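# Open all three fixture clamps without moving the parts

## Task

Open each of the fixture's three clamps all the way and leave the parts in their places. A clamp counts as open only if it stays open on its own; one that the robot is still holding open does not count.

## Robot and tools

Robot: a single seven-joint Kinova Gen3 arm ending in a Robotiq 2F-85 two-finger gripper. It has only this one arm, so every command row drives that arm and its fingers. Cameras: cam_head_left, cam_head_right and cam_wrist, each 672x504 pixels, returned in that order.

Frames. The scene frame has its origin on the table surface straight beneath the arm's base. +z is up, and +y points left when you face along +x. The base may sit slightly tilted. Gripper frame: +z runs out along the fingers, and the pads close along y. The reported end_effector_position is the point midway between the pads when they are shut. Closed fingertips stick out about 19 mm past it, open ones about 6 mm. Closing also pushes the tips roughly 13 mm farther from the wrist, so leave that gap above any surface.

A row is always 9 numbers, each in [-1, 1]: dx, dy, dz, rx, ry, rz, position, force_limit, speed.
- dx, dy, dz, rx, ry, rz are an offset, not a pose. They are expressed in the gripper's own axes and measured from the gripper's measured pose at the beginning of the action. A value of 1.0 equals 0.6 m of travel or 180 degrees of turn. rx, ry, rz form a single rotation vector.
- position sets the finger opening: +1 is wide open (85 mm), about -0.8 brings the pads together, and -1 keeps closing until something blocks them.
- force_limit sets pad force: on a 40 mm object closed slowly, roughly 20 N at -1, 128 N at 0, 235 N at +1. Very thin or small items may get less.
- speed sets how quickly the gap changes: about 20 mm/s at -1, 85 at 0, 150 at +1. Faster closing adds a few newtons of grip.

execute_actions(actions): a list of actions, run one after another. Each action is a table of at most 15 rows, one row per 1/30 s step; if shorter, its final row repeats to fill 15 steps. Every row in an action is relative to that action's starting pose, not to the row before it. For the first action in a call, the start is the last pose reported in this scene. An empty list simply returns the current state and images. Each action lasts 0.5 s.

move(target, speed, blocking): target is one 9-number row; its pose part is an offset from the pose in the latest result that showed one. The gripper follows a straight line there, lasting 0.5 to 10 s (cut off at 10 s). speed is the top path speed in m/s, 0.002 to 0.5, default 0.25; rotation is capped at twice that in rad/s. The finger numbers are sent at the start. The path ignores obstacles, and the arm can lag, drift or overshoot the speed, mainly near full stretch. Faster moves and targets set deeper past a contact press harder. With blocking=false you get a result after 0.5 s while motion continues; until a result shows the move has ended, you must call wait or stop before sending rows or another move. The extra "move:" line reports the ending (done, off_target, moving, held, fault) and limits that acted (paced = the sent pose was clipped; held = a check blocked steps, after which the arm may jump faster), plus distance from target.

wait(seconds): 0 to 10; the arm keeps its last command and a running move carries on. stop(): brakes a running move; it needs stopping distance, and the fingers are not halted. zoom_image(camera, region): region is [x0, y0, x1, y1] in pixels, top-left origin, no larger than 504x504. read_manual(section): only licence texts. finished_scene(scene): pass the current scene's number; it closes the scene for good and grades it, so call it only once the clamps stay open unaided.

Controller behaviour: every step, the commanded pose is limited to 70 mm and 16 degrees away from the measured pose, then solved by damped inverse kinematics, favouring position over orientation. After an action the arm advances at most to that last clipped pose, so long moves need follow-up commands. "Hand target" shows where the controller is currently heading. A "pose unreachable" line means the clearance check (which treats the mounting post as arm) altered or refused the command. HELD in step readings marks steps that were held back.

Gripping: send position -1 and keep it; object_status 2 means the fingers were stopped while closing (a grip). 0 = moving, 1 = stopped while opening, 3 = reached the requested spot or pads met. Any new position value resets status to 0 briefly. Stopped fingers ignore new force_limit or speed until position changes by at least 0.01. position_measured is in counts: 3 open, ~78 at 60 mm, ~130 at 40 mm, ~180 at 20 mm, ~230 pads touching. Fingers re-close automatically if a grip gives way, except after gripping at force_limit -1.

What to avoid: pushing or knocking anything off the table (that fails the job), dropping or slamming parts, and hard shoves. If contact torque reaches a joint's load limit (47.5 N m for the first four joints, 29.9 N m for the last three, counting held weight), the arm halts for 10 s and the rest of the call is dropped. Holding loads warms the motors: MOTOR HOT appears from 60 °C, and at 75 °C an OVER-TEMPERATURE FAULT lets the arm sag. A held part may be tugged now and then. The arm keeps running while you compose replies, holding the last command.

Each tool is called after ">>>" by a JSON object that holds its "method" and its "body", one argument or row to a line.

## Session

>>> {"method": "execute_actions", "body": {
  "actions": []
}}

Scene clock: 0.00 s.
end_effector_position=(+0.8933, -0.0939, +0.3526) position_measured=3 object_status=3 end_effector_quat_wxyz=(+0.348, -0.277, +0.890, -0.105)
Joint positions: [ 0.724  1.048 -0.627  0.679 -0.437  0.798  2.713]
Joint velocities: [-0.     0.001  0.     0.    -0.    -0.     0.001]
Motor temperatures (°C, as the motors report them): [30 24 25 25 32 37 42]
Hand target: +0.893, -0.094, +0.353; +0.348, -0.277, +0.890, -0.105

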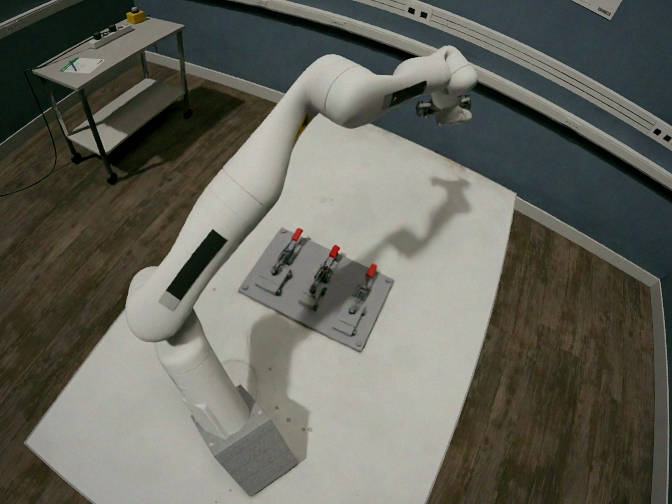

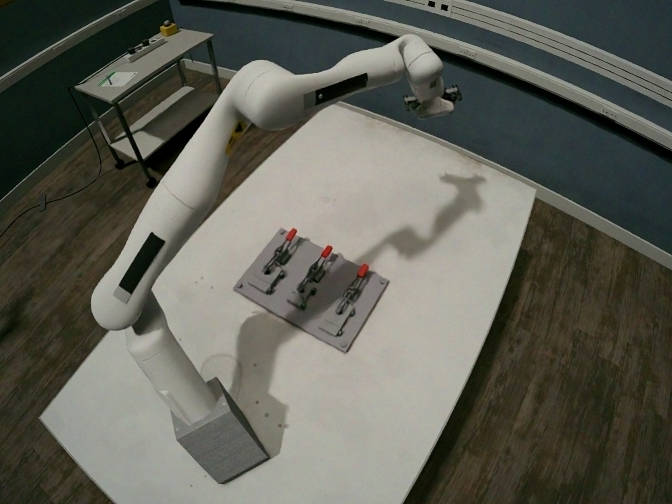

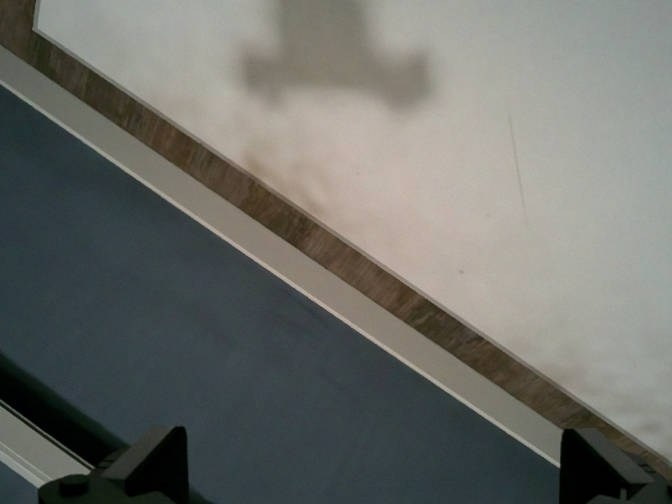

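>>> {"method": "move", "body": {
  "target": [0.535,0.497,-0.135,-0.092,0.336,-0.371,-1,0,1],
  "speed": 0.3
}}

Scene clock: 3.53 s.
end_effector_position=(+0.5184, -0.0317, +0.1191) position_measured=232 object_status=3 end_effector_quat_wxyz=(+0.269, +0.652, -0.654, +0.271)
Joint positions: [-0.085  0.622 -0.005  1.842  0.525  0.539  2.499]
Joint velocities: [-0.002  0.    -0.001  0.     0.001  0.001 -0.003]
Motor temperatures (°C, as the motors report them): [30 24 25 25 32 37 42]
Hand target: +0.518, -0.032, +0.119; +0.269, +0.653, -0.654, +0.271
Off the commanded pose: 0.002 m, 0 deg.
move: done

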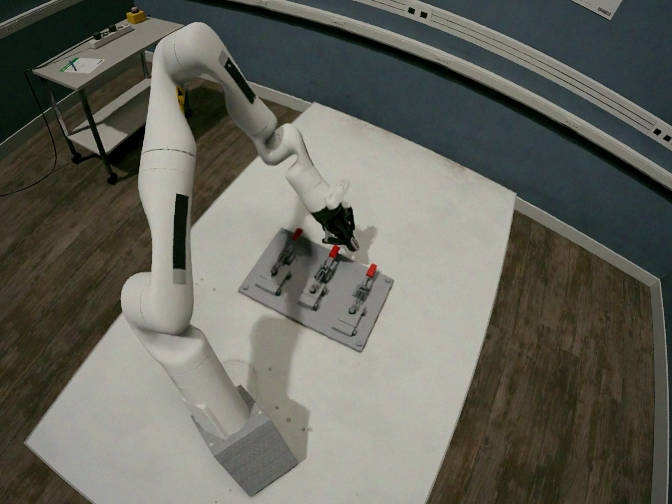

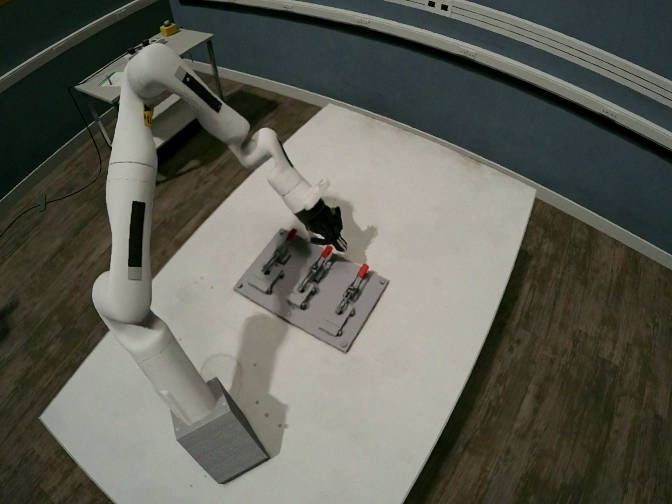

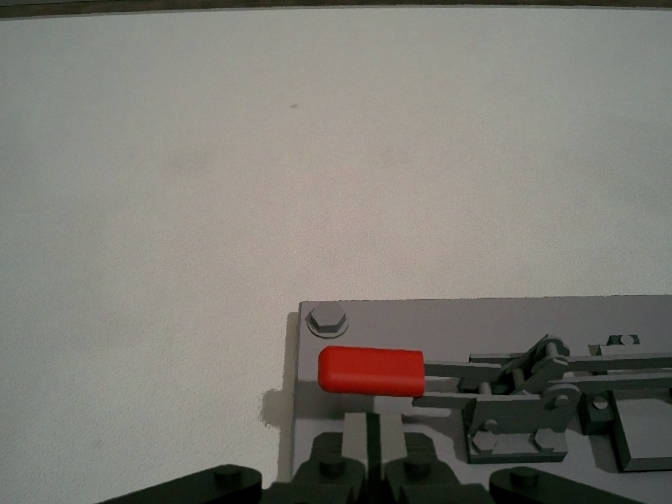

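>>> {"method": "move", "body": {
  "target": [-0.025,0,0.11,0,0,0,-1,0,1],
  "speed": 0.1
}}

Scene clock: 4.60 s.
end_effector_position=(+0.5189, -0.0676, +0.0623) position_measured=232 object_status=3 end_effector_quat_wxyz=(+0.269, +0.652, -0.655, +0.271)
Joint positions: [-0.12   0.777  0.057  1.82   0.577  0.404  2.421]
Joint velocities: [-0.002  0.008 -0.002 -0.     0.001  0.    -0.001]
Motor temperatures (°C, as the motors report them): [30 24 25 25 32 37 42]
Hand target: +0.519, -0.068, +0.062; +0.269, +0.652, -0.654, +0.271
Off the commanded pose: 0.001 m, 0 deg.
move: done

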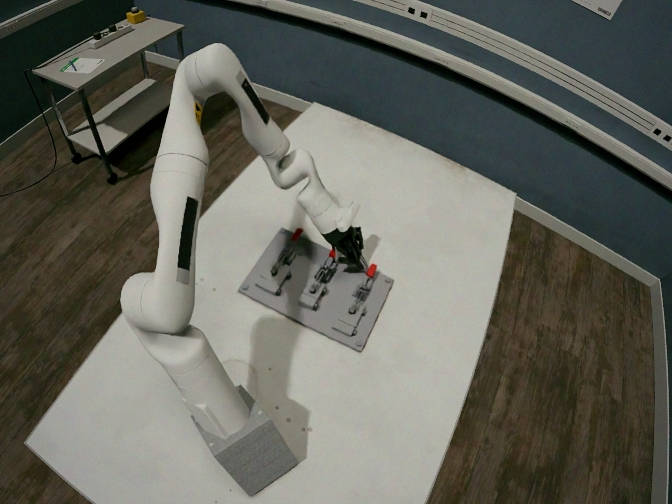

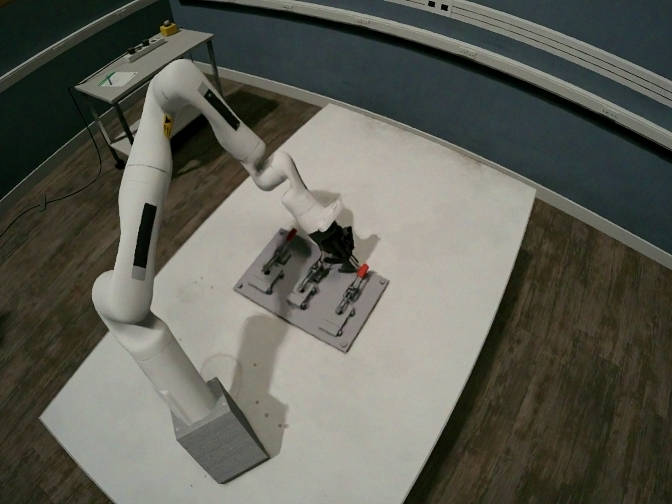

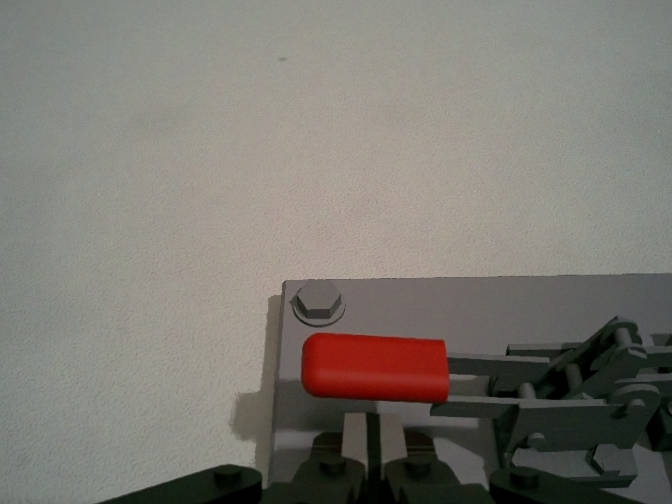

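>>> {"method": "move", "body": {
  "target": [-0.002,0,0.06,0,0,0,-1,0,1],
  "speed": 0.05
}}

>>> {"method": "move", "body": {
  "target": [0.04,0.015,-0.032,0,0,0,-1,0,1],
  "speed": 0.04
}}

Scene clock: 5.70 s.
end_effector_position=(+0.5193, -0.0921, +0.0363) position_measured=232 object_status=3 end_effector_quat_wxyz=(+0.269, +0.652, -0.655, +0.272)
Joint positions: [-0.123  0.861  0.088  1.797  0.596  0.337  2.399]
Joint velocities: [-0.001  0.005 -0.001 -0.     0.     0.    -0.001]
Motor temperatures (°C, as the motors report them): [30 24 25 25 32 37 42]
Hand target: +0.519, -0.092, +0.036; +0.269, +0.652, -0.655, +0.271
Off the commanded pose: 0.000 m, 0 deg.
move: done

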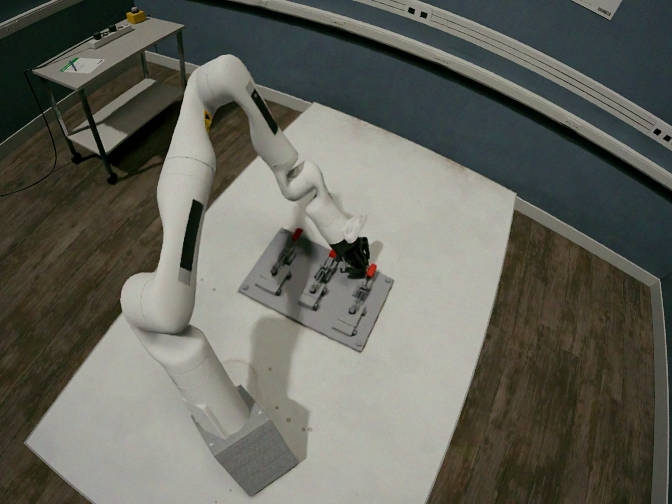

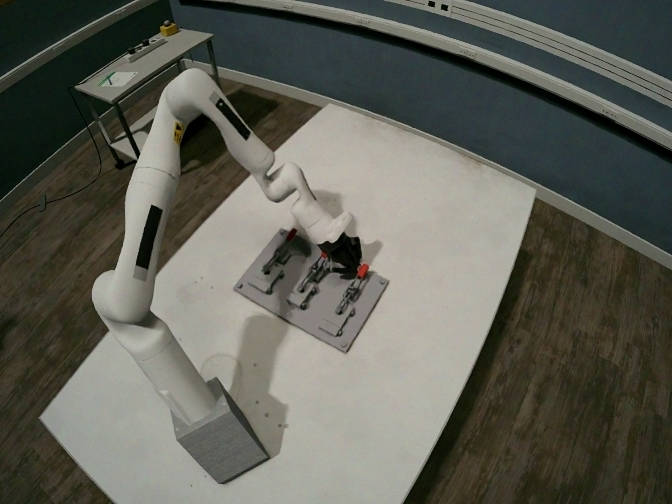

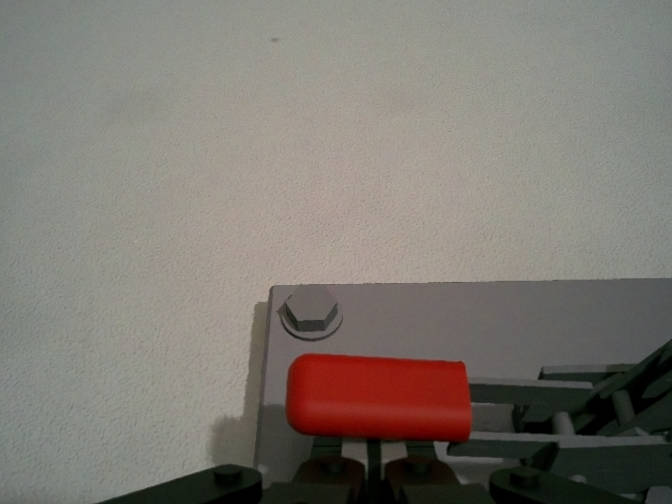

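Scene clock: 6.73 s.
end_effector_position=(+0.5111, -0.0931, +0.0649) position_measured=232 object_status=3 end_effector_quat_wxyz=(+0.267, +0.654, -0.654, +0.271)
Joint positions: [-0.083  0.796  0.077  1.852  0.603  0.335  2.433]
Joint velocities: [ 0.002 -0.004  0.001  0.001 -0.002 -0.001  0.003]
Motor temperatures (°C, as the motors report them): [30 24 25 25 32 37 42]
Hand target: +0.510, -0.095, +0.067; +0.269, +0.652, -0.655, +0.272
Off the commanded pose: 0.003 m, 0 deg.
move: done

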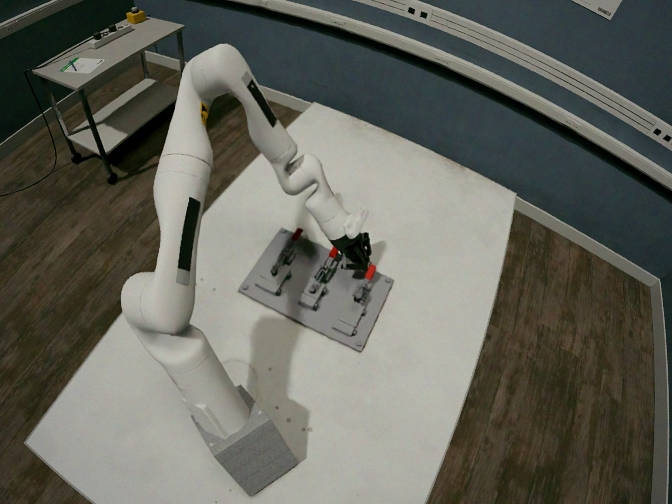

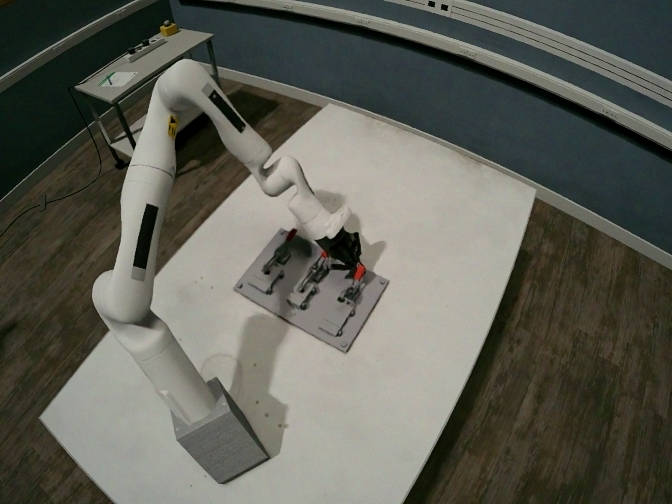

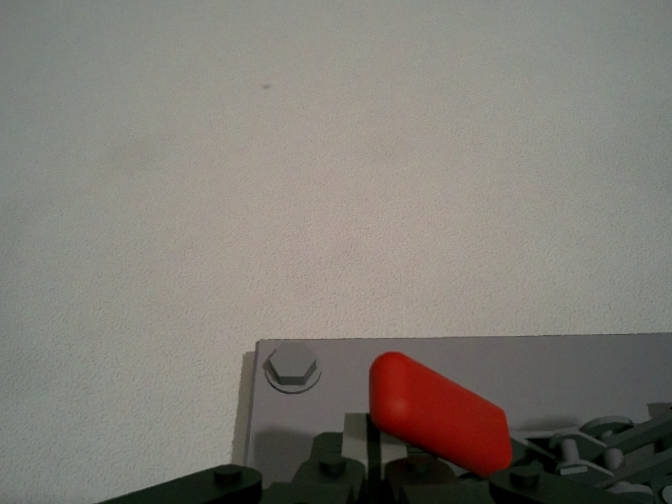

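>>> {"method": "move", "body": {
  "target": [0.019,0.048,0.009,0,0,0,-1,0,1],
  "speed": 0.035
}}

Scene clock: 7.90 s.
end_effector_position=(+0.4885, -0.1024, +0.0689) position_measured=232 object_status=3 end_effector_quat_wxyz=(+0.261, +0.656, -0.653, +0.273)
Joint positions: [-0.114  0.789  0.148  1.945  0.637  0.222  2.396]
Joint velocities: [-0.002 -0.     0.001  0.     0.001 -0.001  0.   ]
Motor temperatures (°C, as the motors report them): [30 24 25 25 32 37 42]
Hand target: +0.482, -0.105, +0.069; +0.267, +0.654, -0.654, +0.271
Off the commanded pose: 0.007 m, 1 deg.
move: off_target

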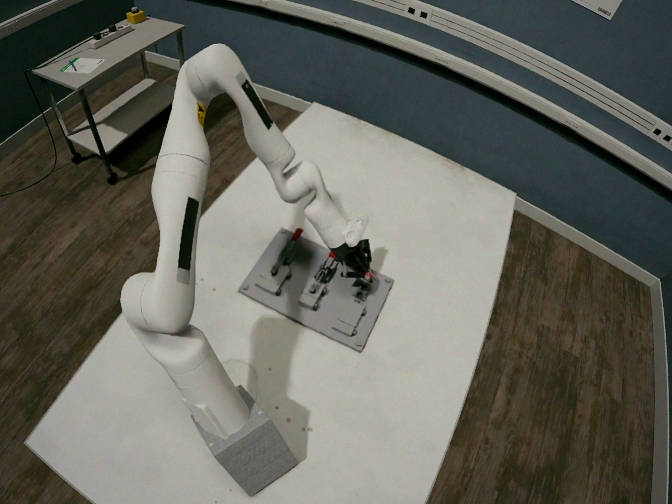

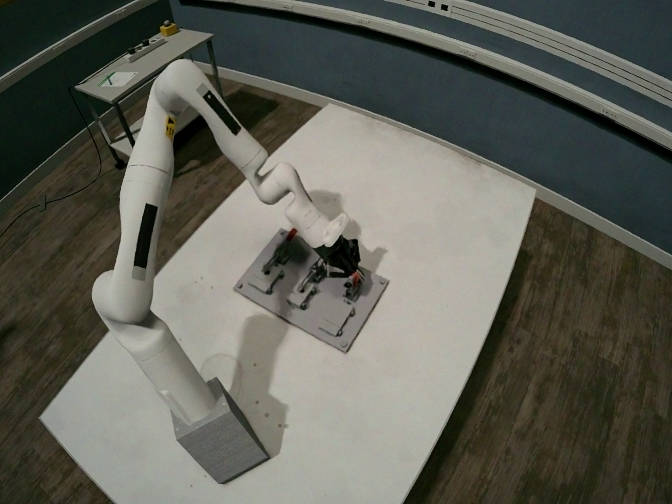

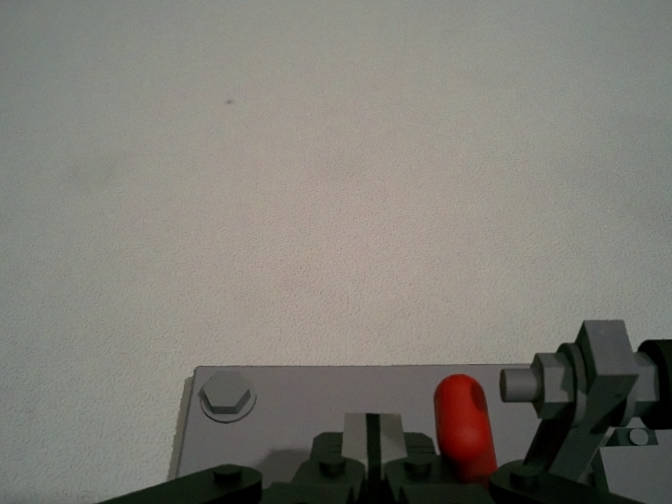

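Same sequence as before.

>>> {"method": "move", "body": {
  "target": [0.005,-0.048,-0.09,0,0,0,-1,0,1],
  "speed": 0.12
}}

>>> {"method": "move", "body": {
  "target": [-0.16,-0.008,-0.135,0,0,0,-1,0,1],
  "speed": 0.2
}}

>>> {"method": "move", "body": {
  "target": [-0.03,0,0.065,0,0,0,-1,0,1],
  "speed": 0.1
}}

Scene clock: 8.87 s.
end_effector_position=(+0.5161, -0.0662, +0.1094) position_measured=232 object_status=3 end_effector_quat_wxyz=(+0.262, +0.657, -0.652, +0.273)
Joint positions: [-0.043  0.671  0.02   1.872  0.569  0.427  2.499]
Joint velocities: [ 0.006 -0.006  0.004 -0.    -0.003 -0.     0.002]
Motor temperatures (°C, as the motors report them): [30 24 25 25 32 37 42]
Hand target: +0.516, -0.066, +0.110; +0.261, +0.657, -0.653, +0.273
Off the commanded pose: 0.001 m, 0 deg.
move: done

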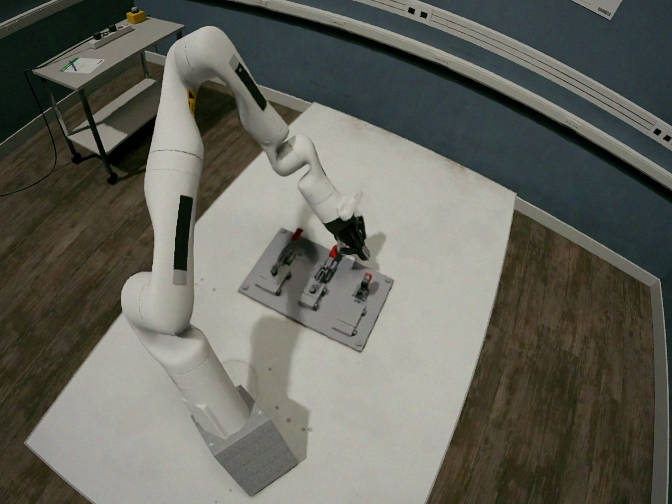

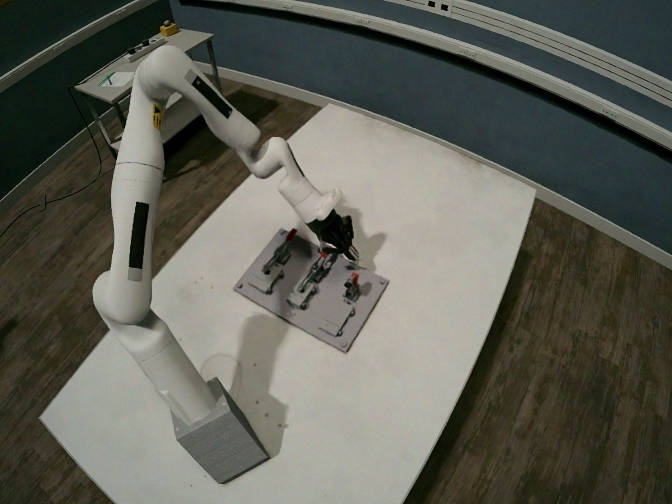

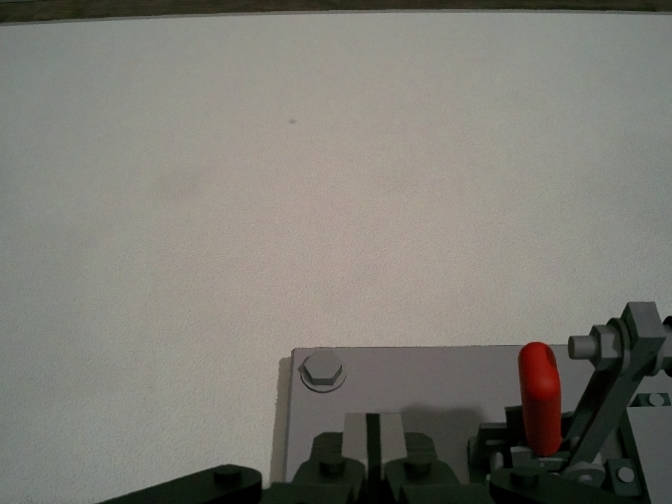

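Scene clock: 9.83 s.
end_effector_position=(+0.5191, +0.0583, +0.1001) position_measured=232 object_status=3 end_effector_quat_wxyz=(+0.262, +0.656, -0.653, +0.273)
Joint positions: [-0.259  0.576 -0.025  1.792  0.498  0.671  2.371]
Joint velocities: [-0.007 -0.001 -0.006 -0.001  0.004  0.002 -0.004]
Motor temperatures (°C, as the motors report them): [30 24 25 25 32 37 42]
Hand target: +0.519, +0.059, +0.100; +0.262, +0.657, -0.652, +0.273
Off the commanded pose: 0.001 m, 0 deg.
move: done

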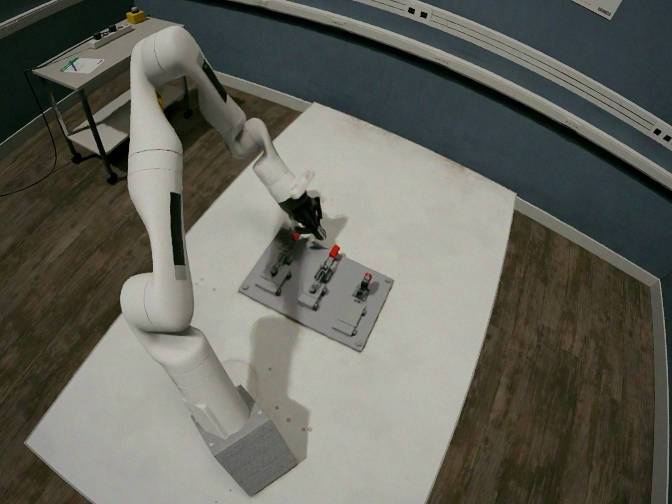

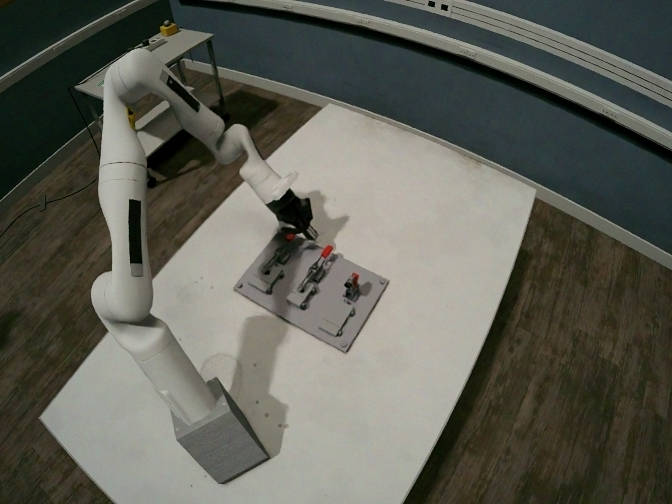

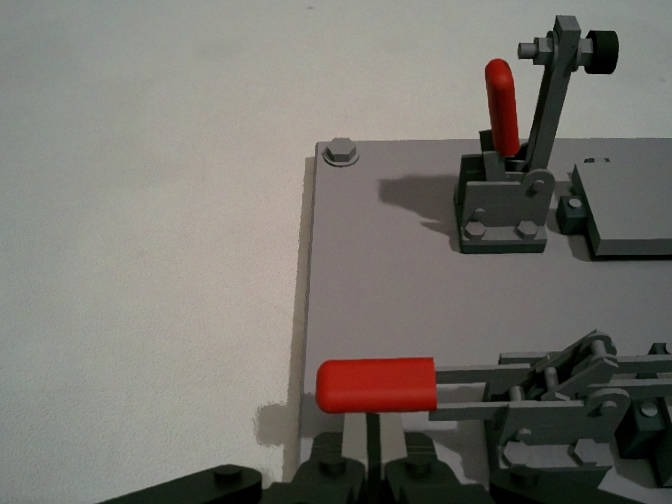

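Scene clock: 10.57 s.
end_effector_position=(+0.5201, +0.0440, +0.0600) position_measured=232 object_status=3 end_effector_quat_wxyz=(+0.262, +0.656, -0.653, +0.273)
Joint positions: [-0.288  0.67   0.002  1.78   0.531  0.595  2.312]
Joint velocities: [-0.002  0.007 -0.002 -0.     0.001  0.001 -0.002]
Motor temperatures (°C, as the motors report them): [30 24 25 25 32 37 42]
Hand target: +0.520, +0.044, +0.060; +0.262, +0.656, -0.653, +0.273
Off the commanded pose: 0.000 m, 0 deg.
move: done

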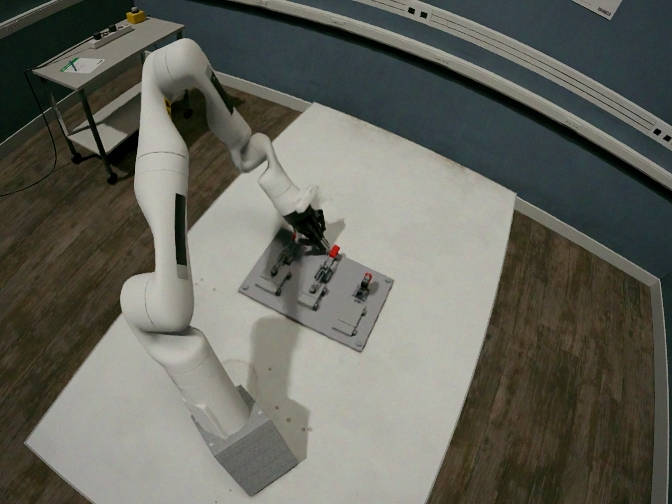

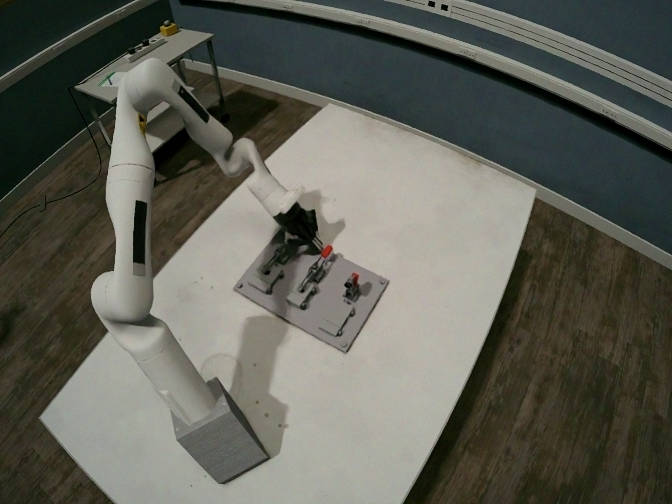

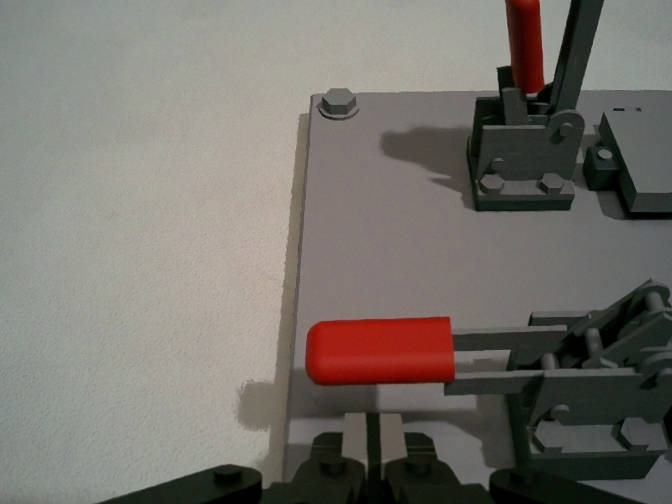

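>>> {"method": "move", "body": {
  "target": [0.007,0.003,0.06,0,0,0,-1,0,1],
  "speed": 0.05
}}

>>> {"method": "move", "body": {
  "target": [0.042,0.015,-0.03,0,0,0,-1,0,1],
  "speed": 0.04
}}

Scene clock: 11.70 s.
end_effector_position=(+0.5191, +0.0159, +0.0375) position_measured=232 object_status=3 end_effector_quat_wxyz=(+0.261, +0.656, -0.653, +0.273)
Joint positions: [-0.278  0.739  0.031  1.788  0.561  0.511  2.29 ]
Joint velocities: [ 0.     0.005 -0.001 -0.    -0.    -0.    -0.   ]
Motor temperatures (°C, as the motors report them): [30 24 25 25 32 37 42]
Hand target: +0.519, +0.016, +0.037; +0.262, +0.656, -0.653, +0.273
Off the commanded pose: 0.000 m, 0 deg.
move: done

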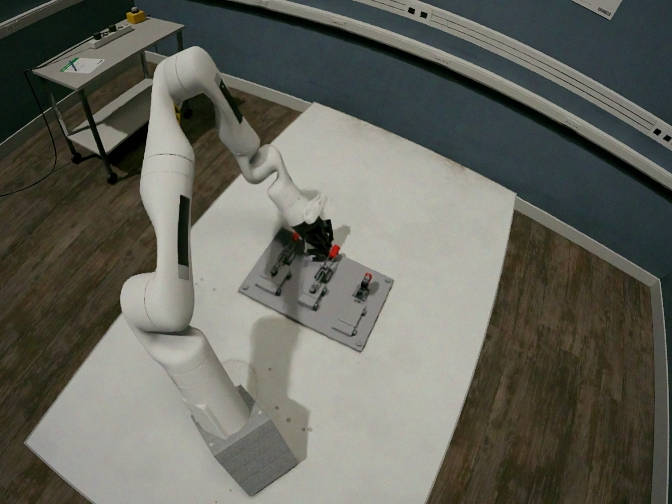

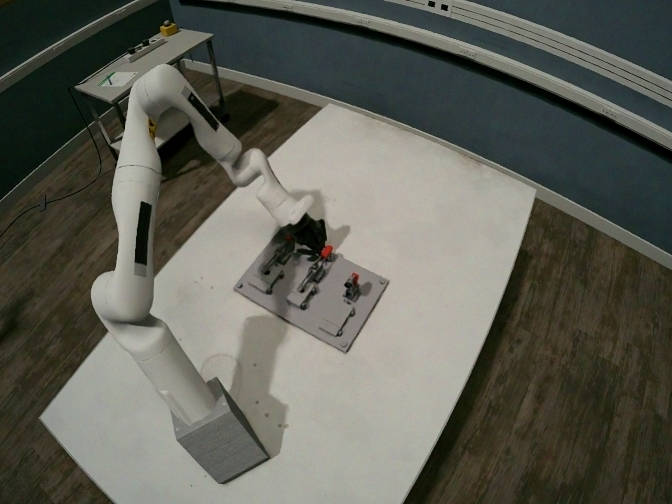

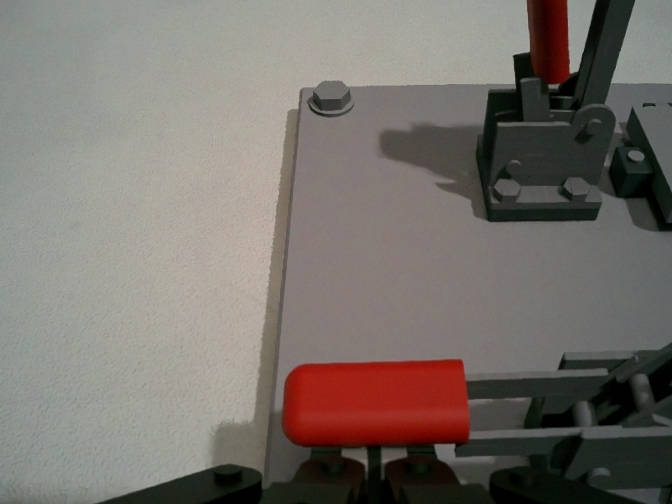

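Scene clock: 12.73 s.
end_effector_position=(+0.5103, +0.0128, +0.0662) position_measured=232 object_status=3 end_effector_quat_wxyz=(+0.260, +0.658, -0.652, +0.272)
Joint positions: [-0.245  0.672  0.024  1.847  0.561  0.507  2.325]
Joint velocities: [ 0.001 -0.004  0.002  0.001 -0.003 -0.001  0.003]
Motor temperatures (°C, as the motors report them): [30 24 25 25 32 37 42]
Hand target: +0.510, +0.010, +0.068; +0.261, +0.656, -0.653, +0.273
Off the commanded pose: 0.003 m, 0 deg.
move: done

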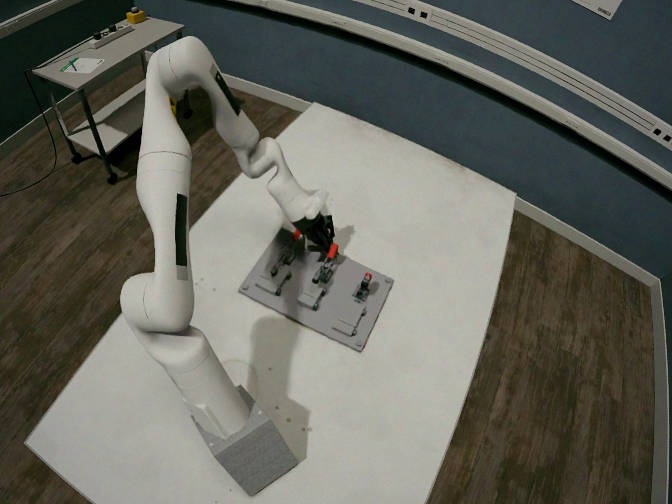

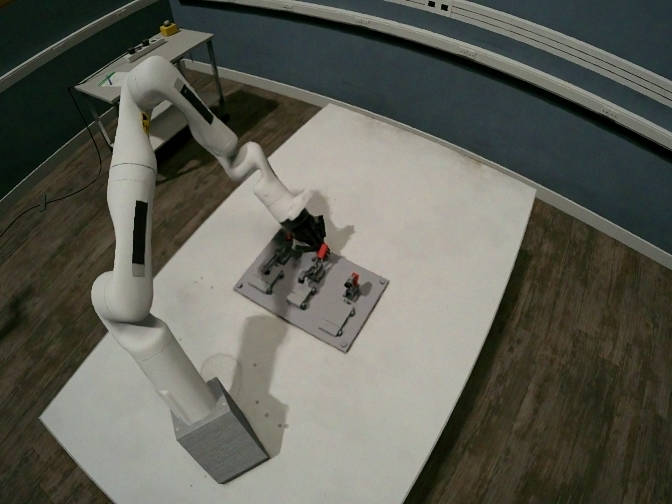

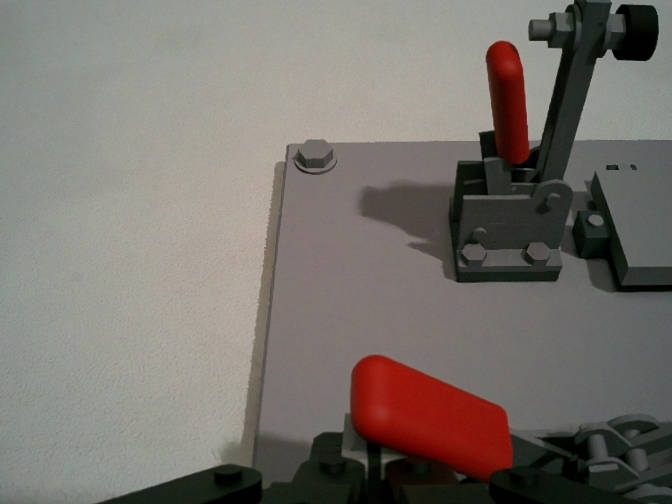

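>>> {"method": "move", "body": {
  "target": [0.018,0.048,0.002,0,0,0,-1,0,1],
  "speed": 0.035
}}

Scene clock: 13.90 s.
end_effector_position=(+0.4865, +0.0068, +0.0721) position_measured=232 object_status=3 end_effector_quat_wxyz=(+0.254, +0.660, -0.652, +0.274)
Joint positions: [-0.273  0.642  0.067  1.949  0.598  0.421  2.276]
Joint velocities: [-0.002 -0.003  0.001  0.001  0.001  0.001 -0.001]
Motor temperatures (°C, as the motors report them): [30 24 25 25 32 37 42]
Hand target: +0.482, +0.004, +0.072; +0.260, +0.658, -0.652, +0.272
Off the commanded pose: 0.006 m, 1 deg.
move: off_target

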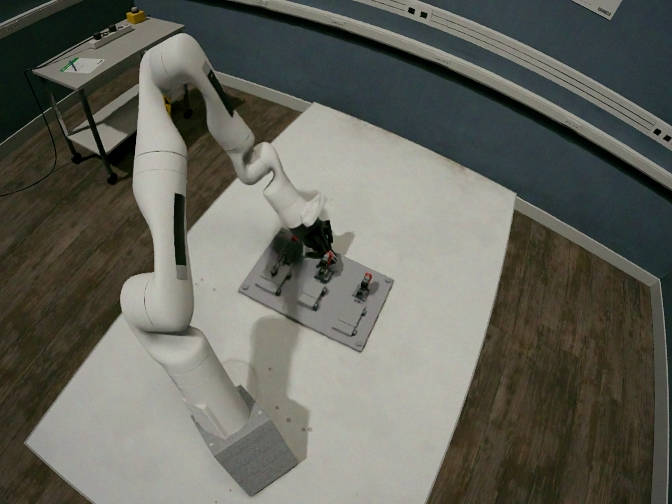

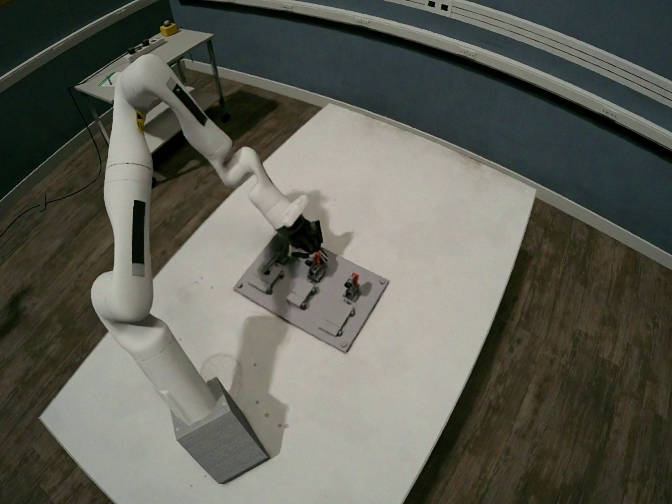

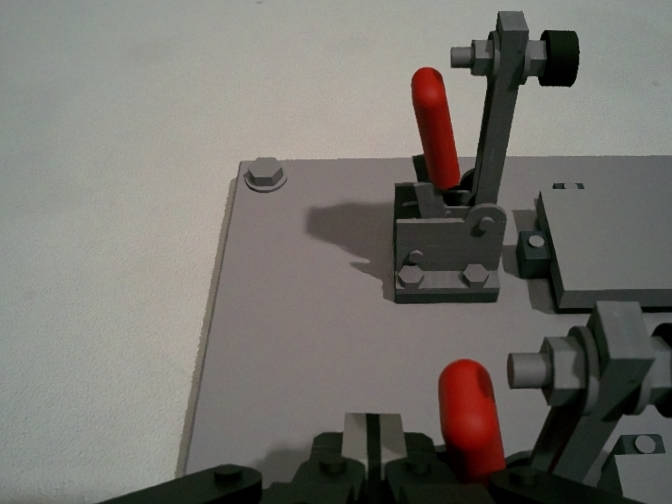

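>>> {"method": "move", "body": {
  "target": [0.005,-0.048,-0.09,0,0,0,-1,0,1],
  "speed": 0.12
}}

>>> {"method": "move", "body": {
  "target": [-0.16,-0.01,-0.135,0,0,0,-1,0,1],
  "speed": 0.2
}}

>>> {"method": "move", "body": {
  "target": [-0.03,0,0.07,0,0,0,-1,0,1],
  "speed": 0.1
}}

Scene clock: 14.83 s.
end_effector_position=(+0.5135, +0.0427, +0.1133) position_measured=232 object_status=3 end_effector_quat_wxyz=(+0.255, +0.660, -0.651, +0.274)
Joint positions: [-0.221  0.546 -0.019  1.848  0.509  0.615  2.397]
Joint velocities: [ 0.003 -0.003  0.003 -0.001 -0.001 -0.001  0.001]
Motor temperatures (°C, as the motors report them): [30 24 25 25 32 37 42]
Hand target: +0.514, +0.043, +0.114; +0.254, +0.660, -0.651, +0.274
Off the commanded pose: 0.000 m, 0 deg.
move: done

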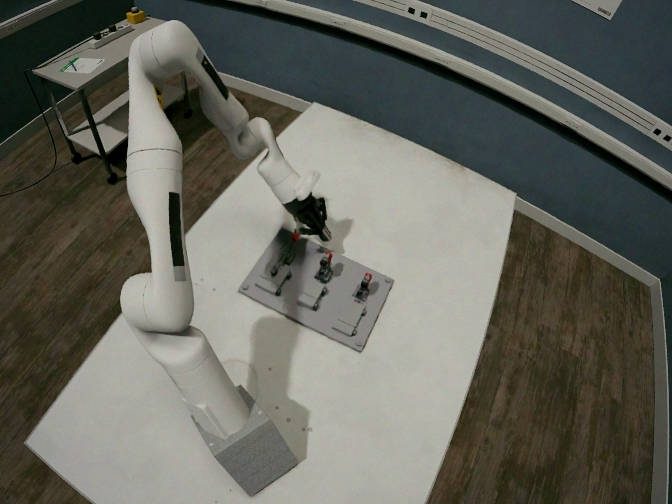

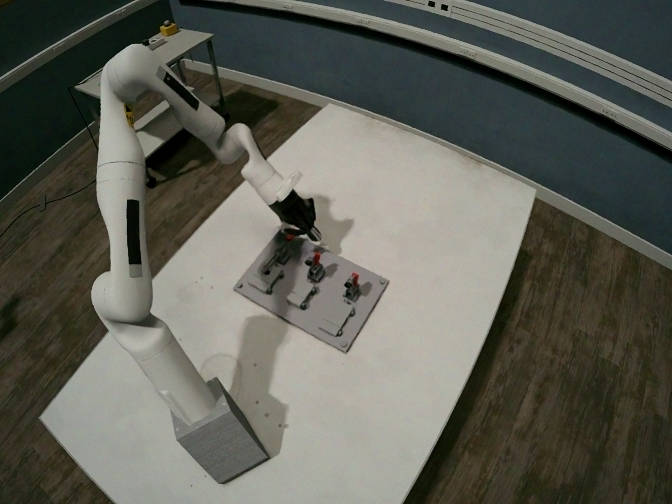

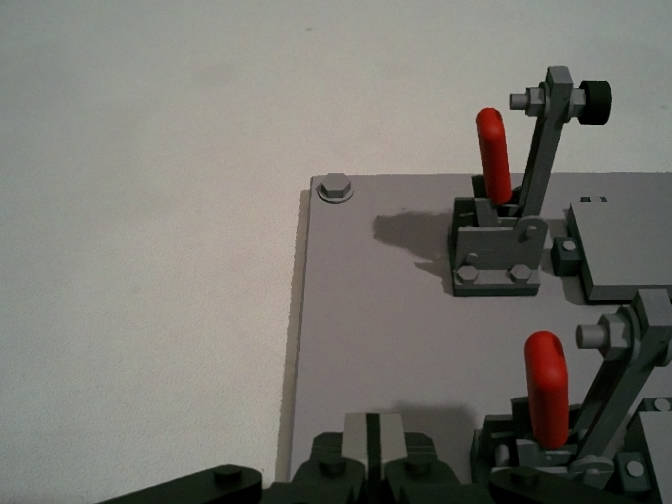

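Scene clock: 15.83 s.
end_effector_position=(+0.5167, +0.1678, +0.1053) position_measured=232 object_status=3 end_effector_quat_wxyz=(+0.255, +0.660, -0.651, +0.274)
Joint positions: [-0.421  0.51  -0.068  1.667  0.45   0.896  2.282]
Joint velocities: [-0.004  0.001 -0.005 -0.001  0.002  0.002 -0.001]
Motor temperatures (°C, as the motors report them): [30 24 25 25 32 37 42]
Hand target: +0.517, +0.168, +0.105; +0.255, +0.660, -0.651, +0.274
Off the commanded pose: 0.000 m, 0 deg.
move: done

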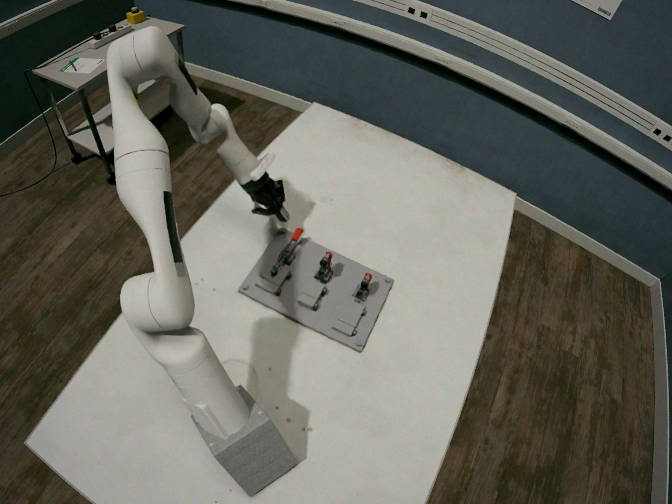

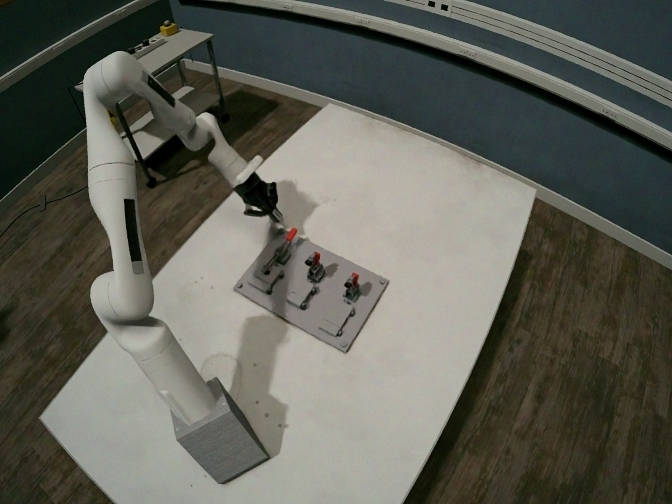

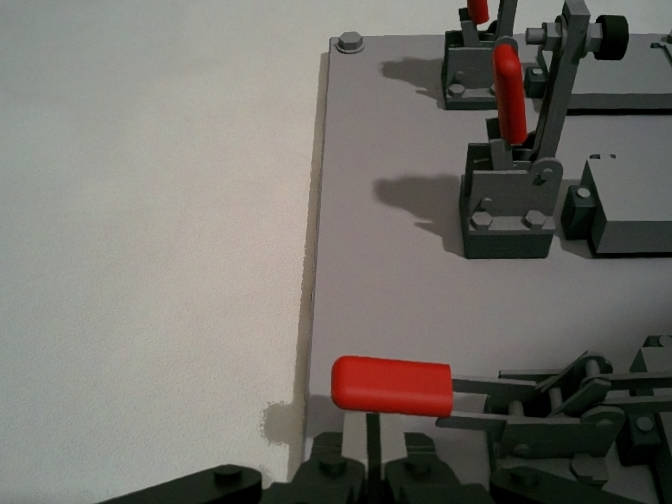

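Scene clock: 16.57 s.
end_effector_position=(+0.5181, +0.1518, +0.0629) position_measured=232 object_status=3 end_effector_quat_wxyz=(+0.254, +0.660, -0.652, +0.274)
Joint positions: [-0.437  0.599 -0.051  1.669  0.48   0.812  2.231]
Joint velocities: [-0.001  0.007 -0.001 -0.     0.     0.001 -0.001]
Motor temperatures (°C, as the motors report them): [30 24 25 25 32 37 42]
Hand target: +0.518, +0.152, +0.063; +0.255, +0.660, -0.651, +0.274
Off the commanded pose: 0.000 m, 0 deg.
move: done

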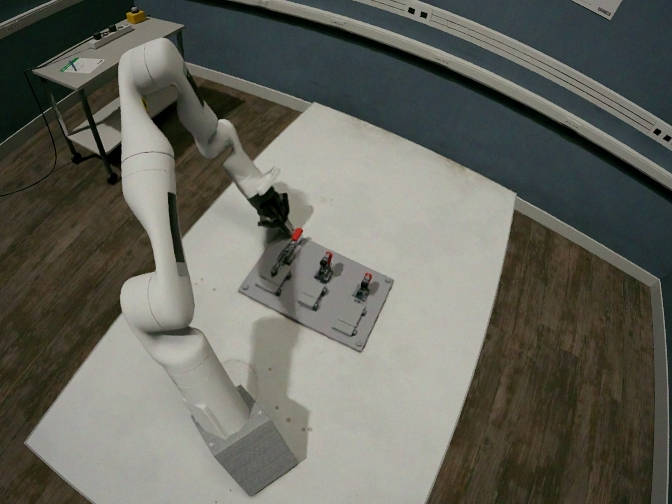

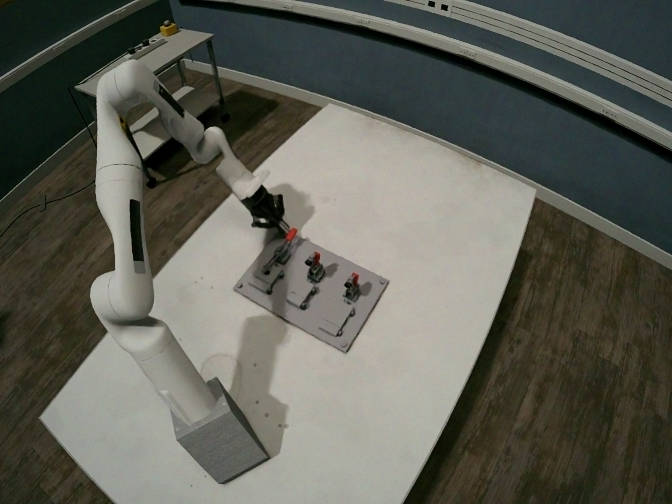

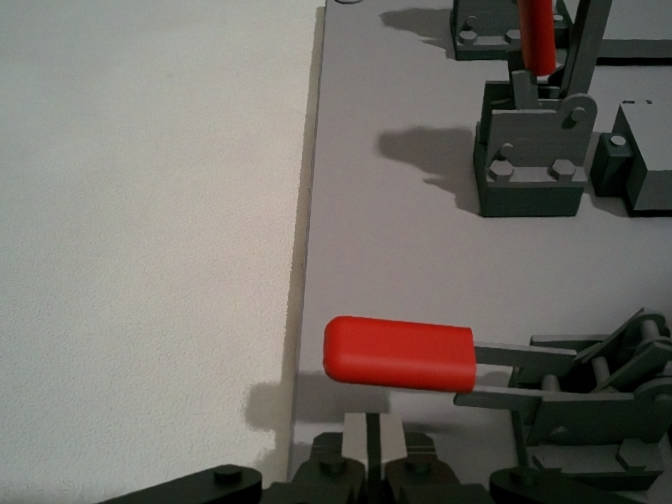

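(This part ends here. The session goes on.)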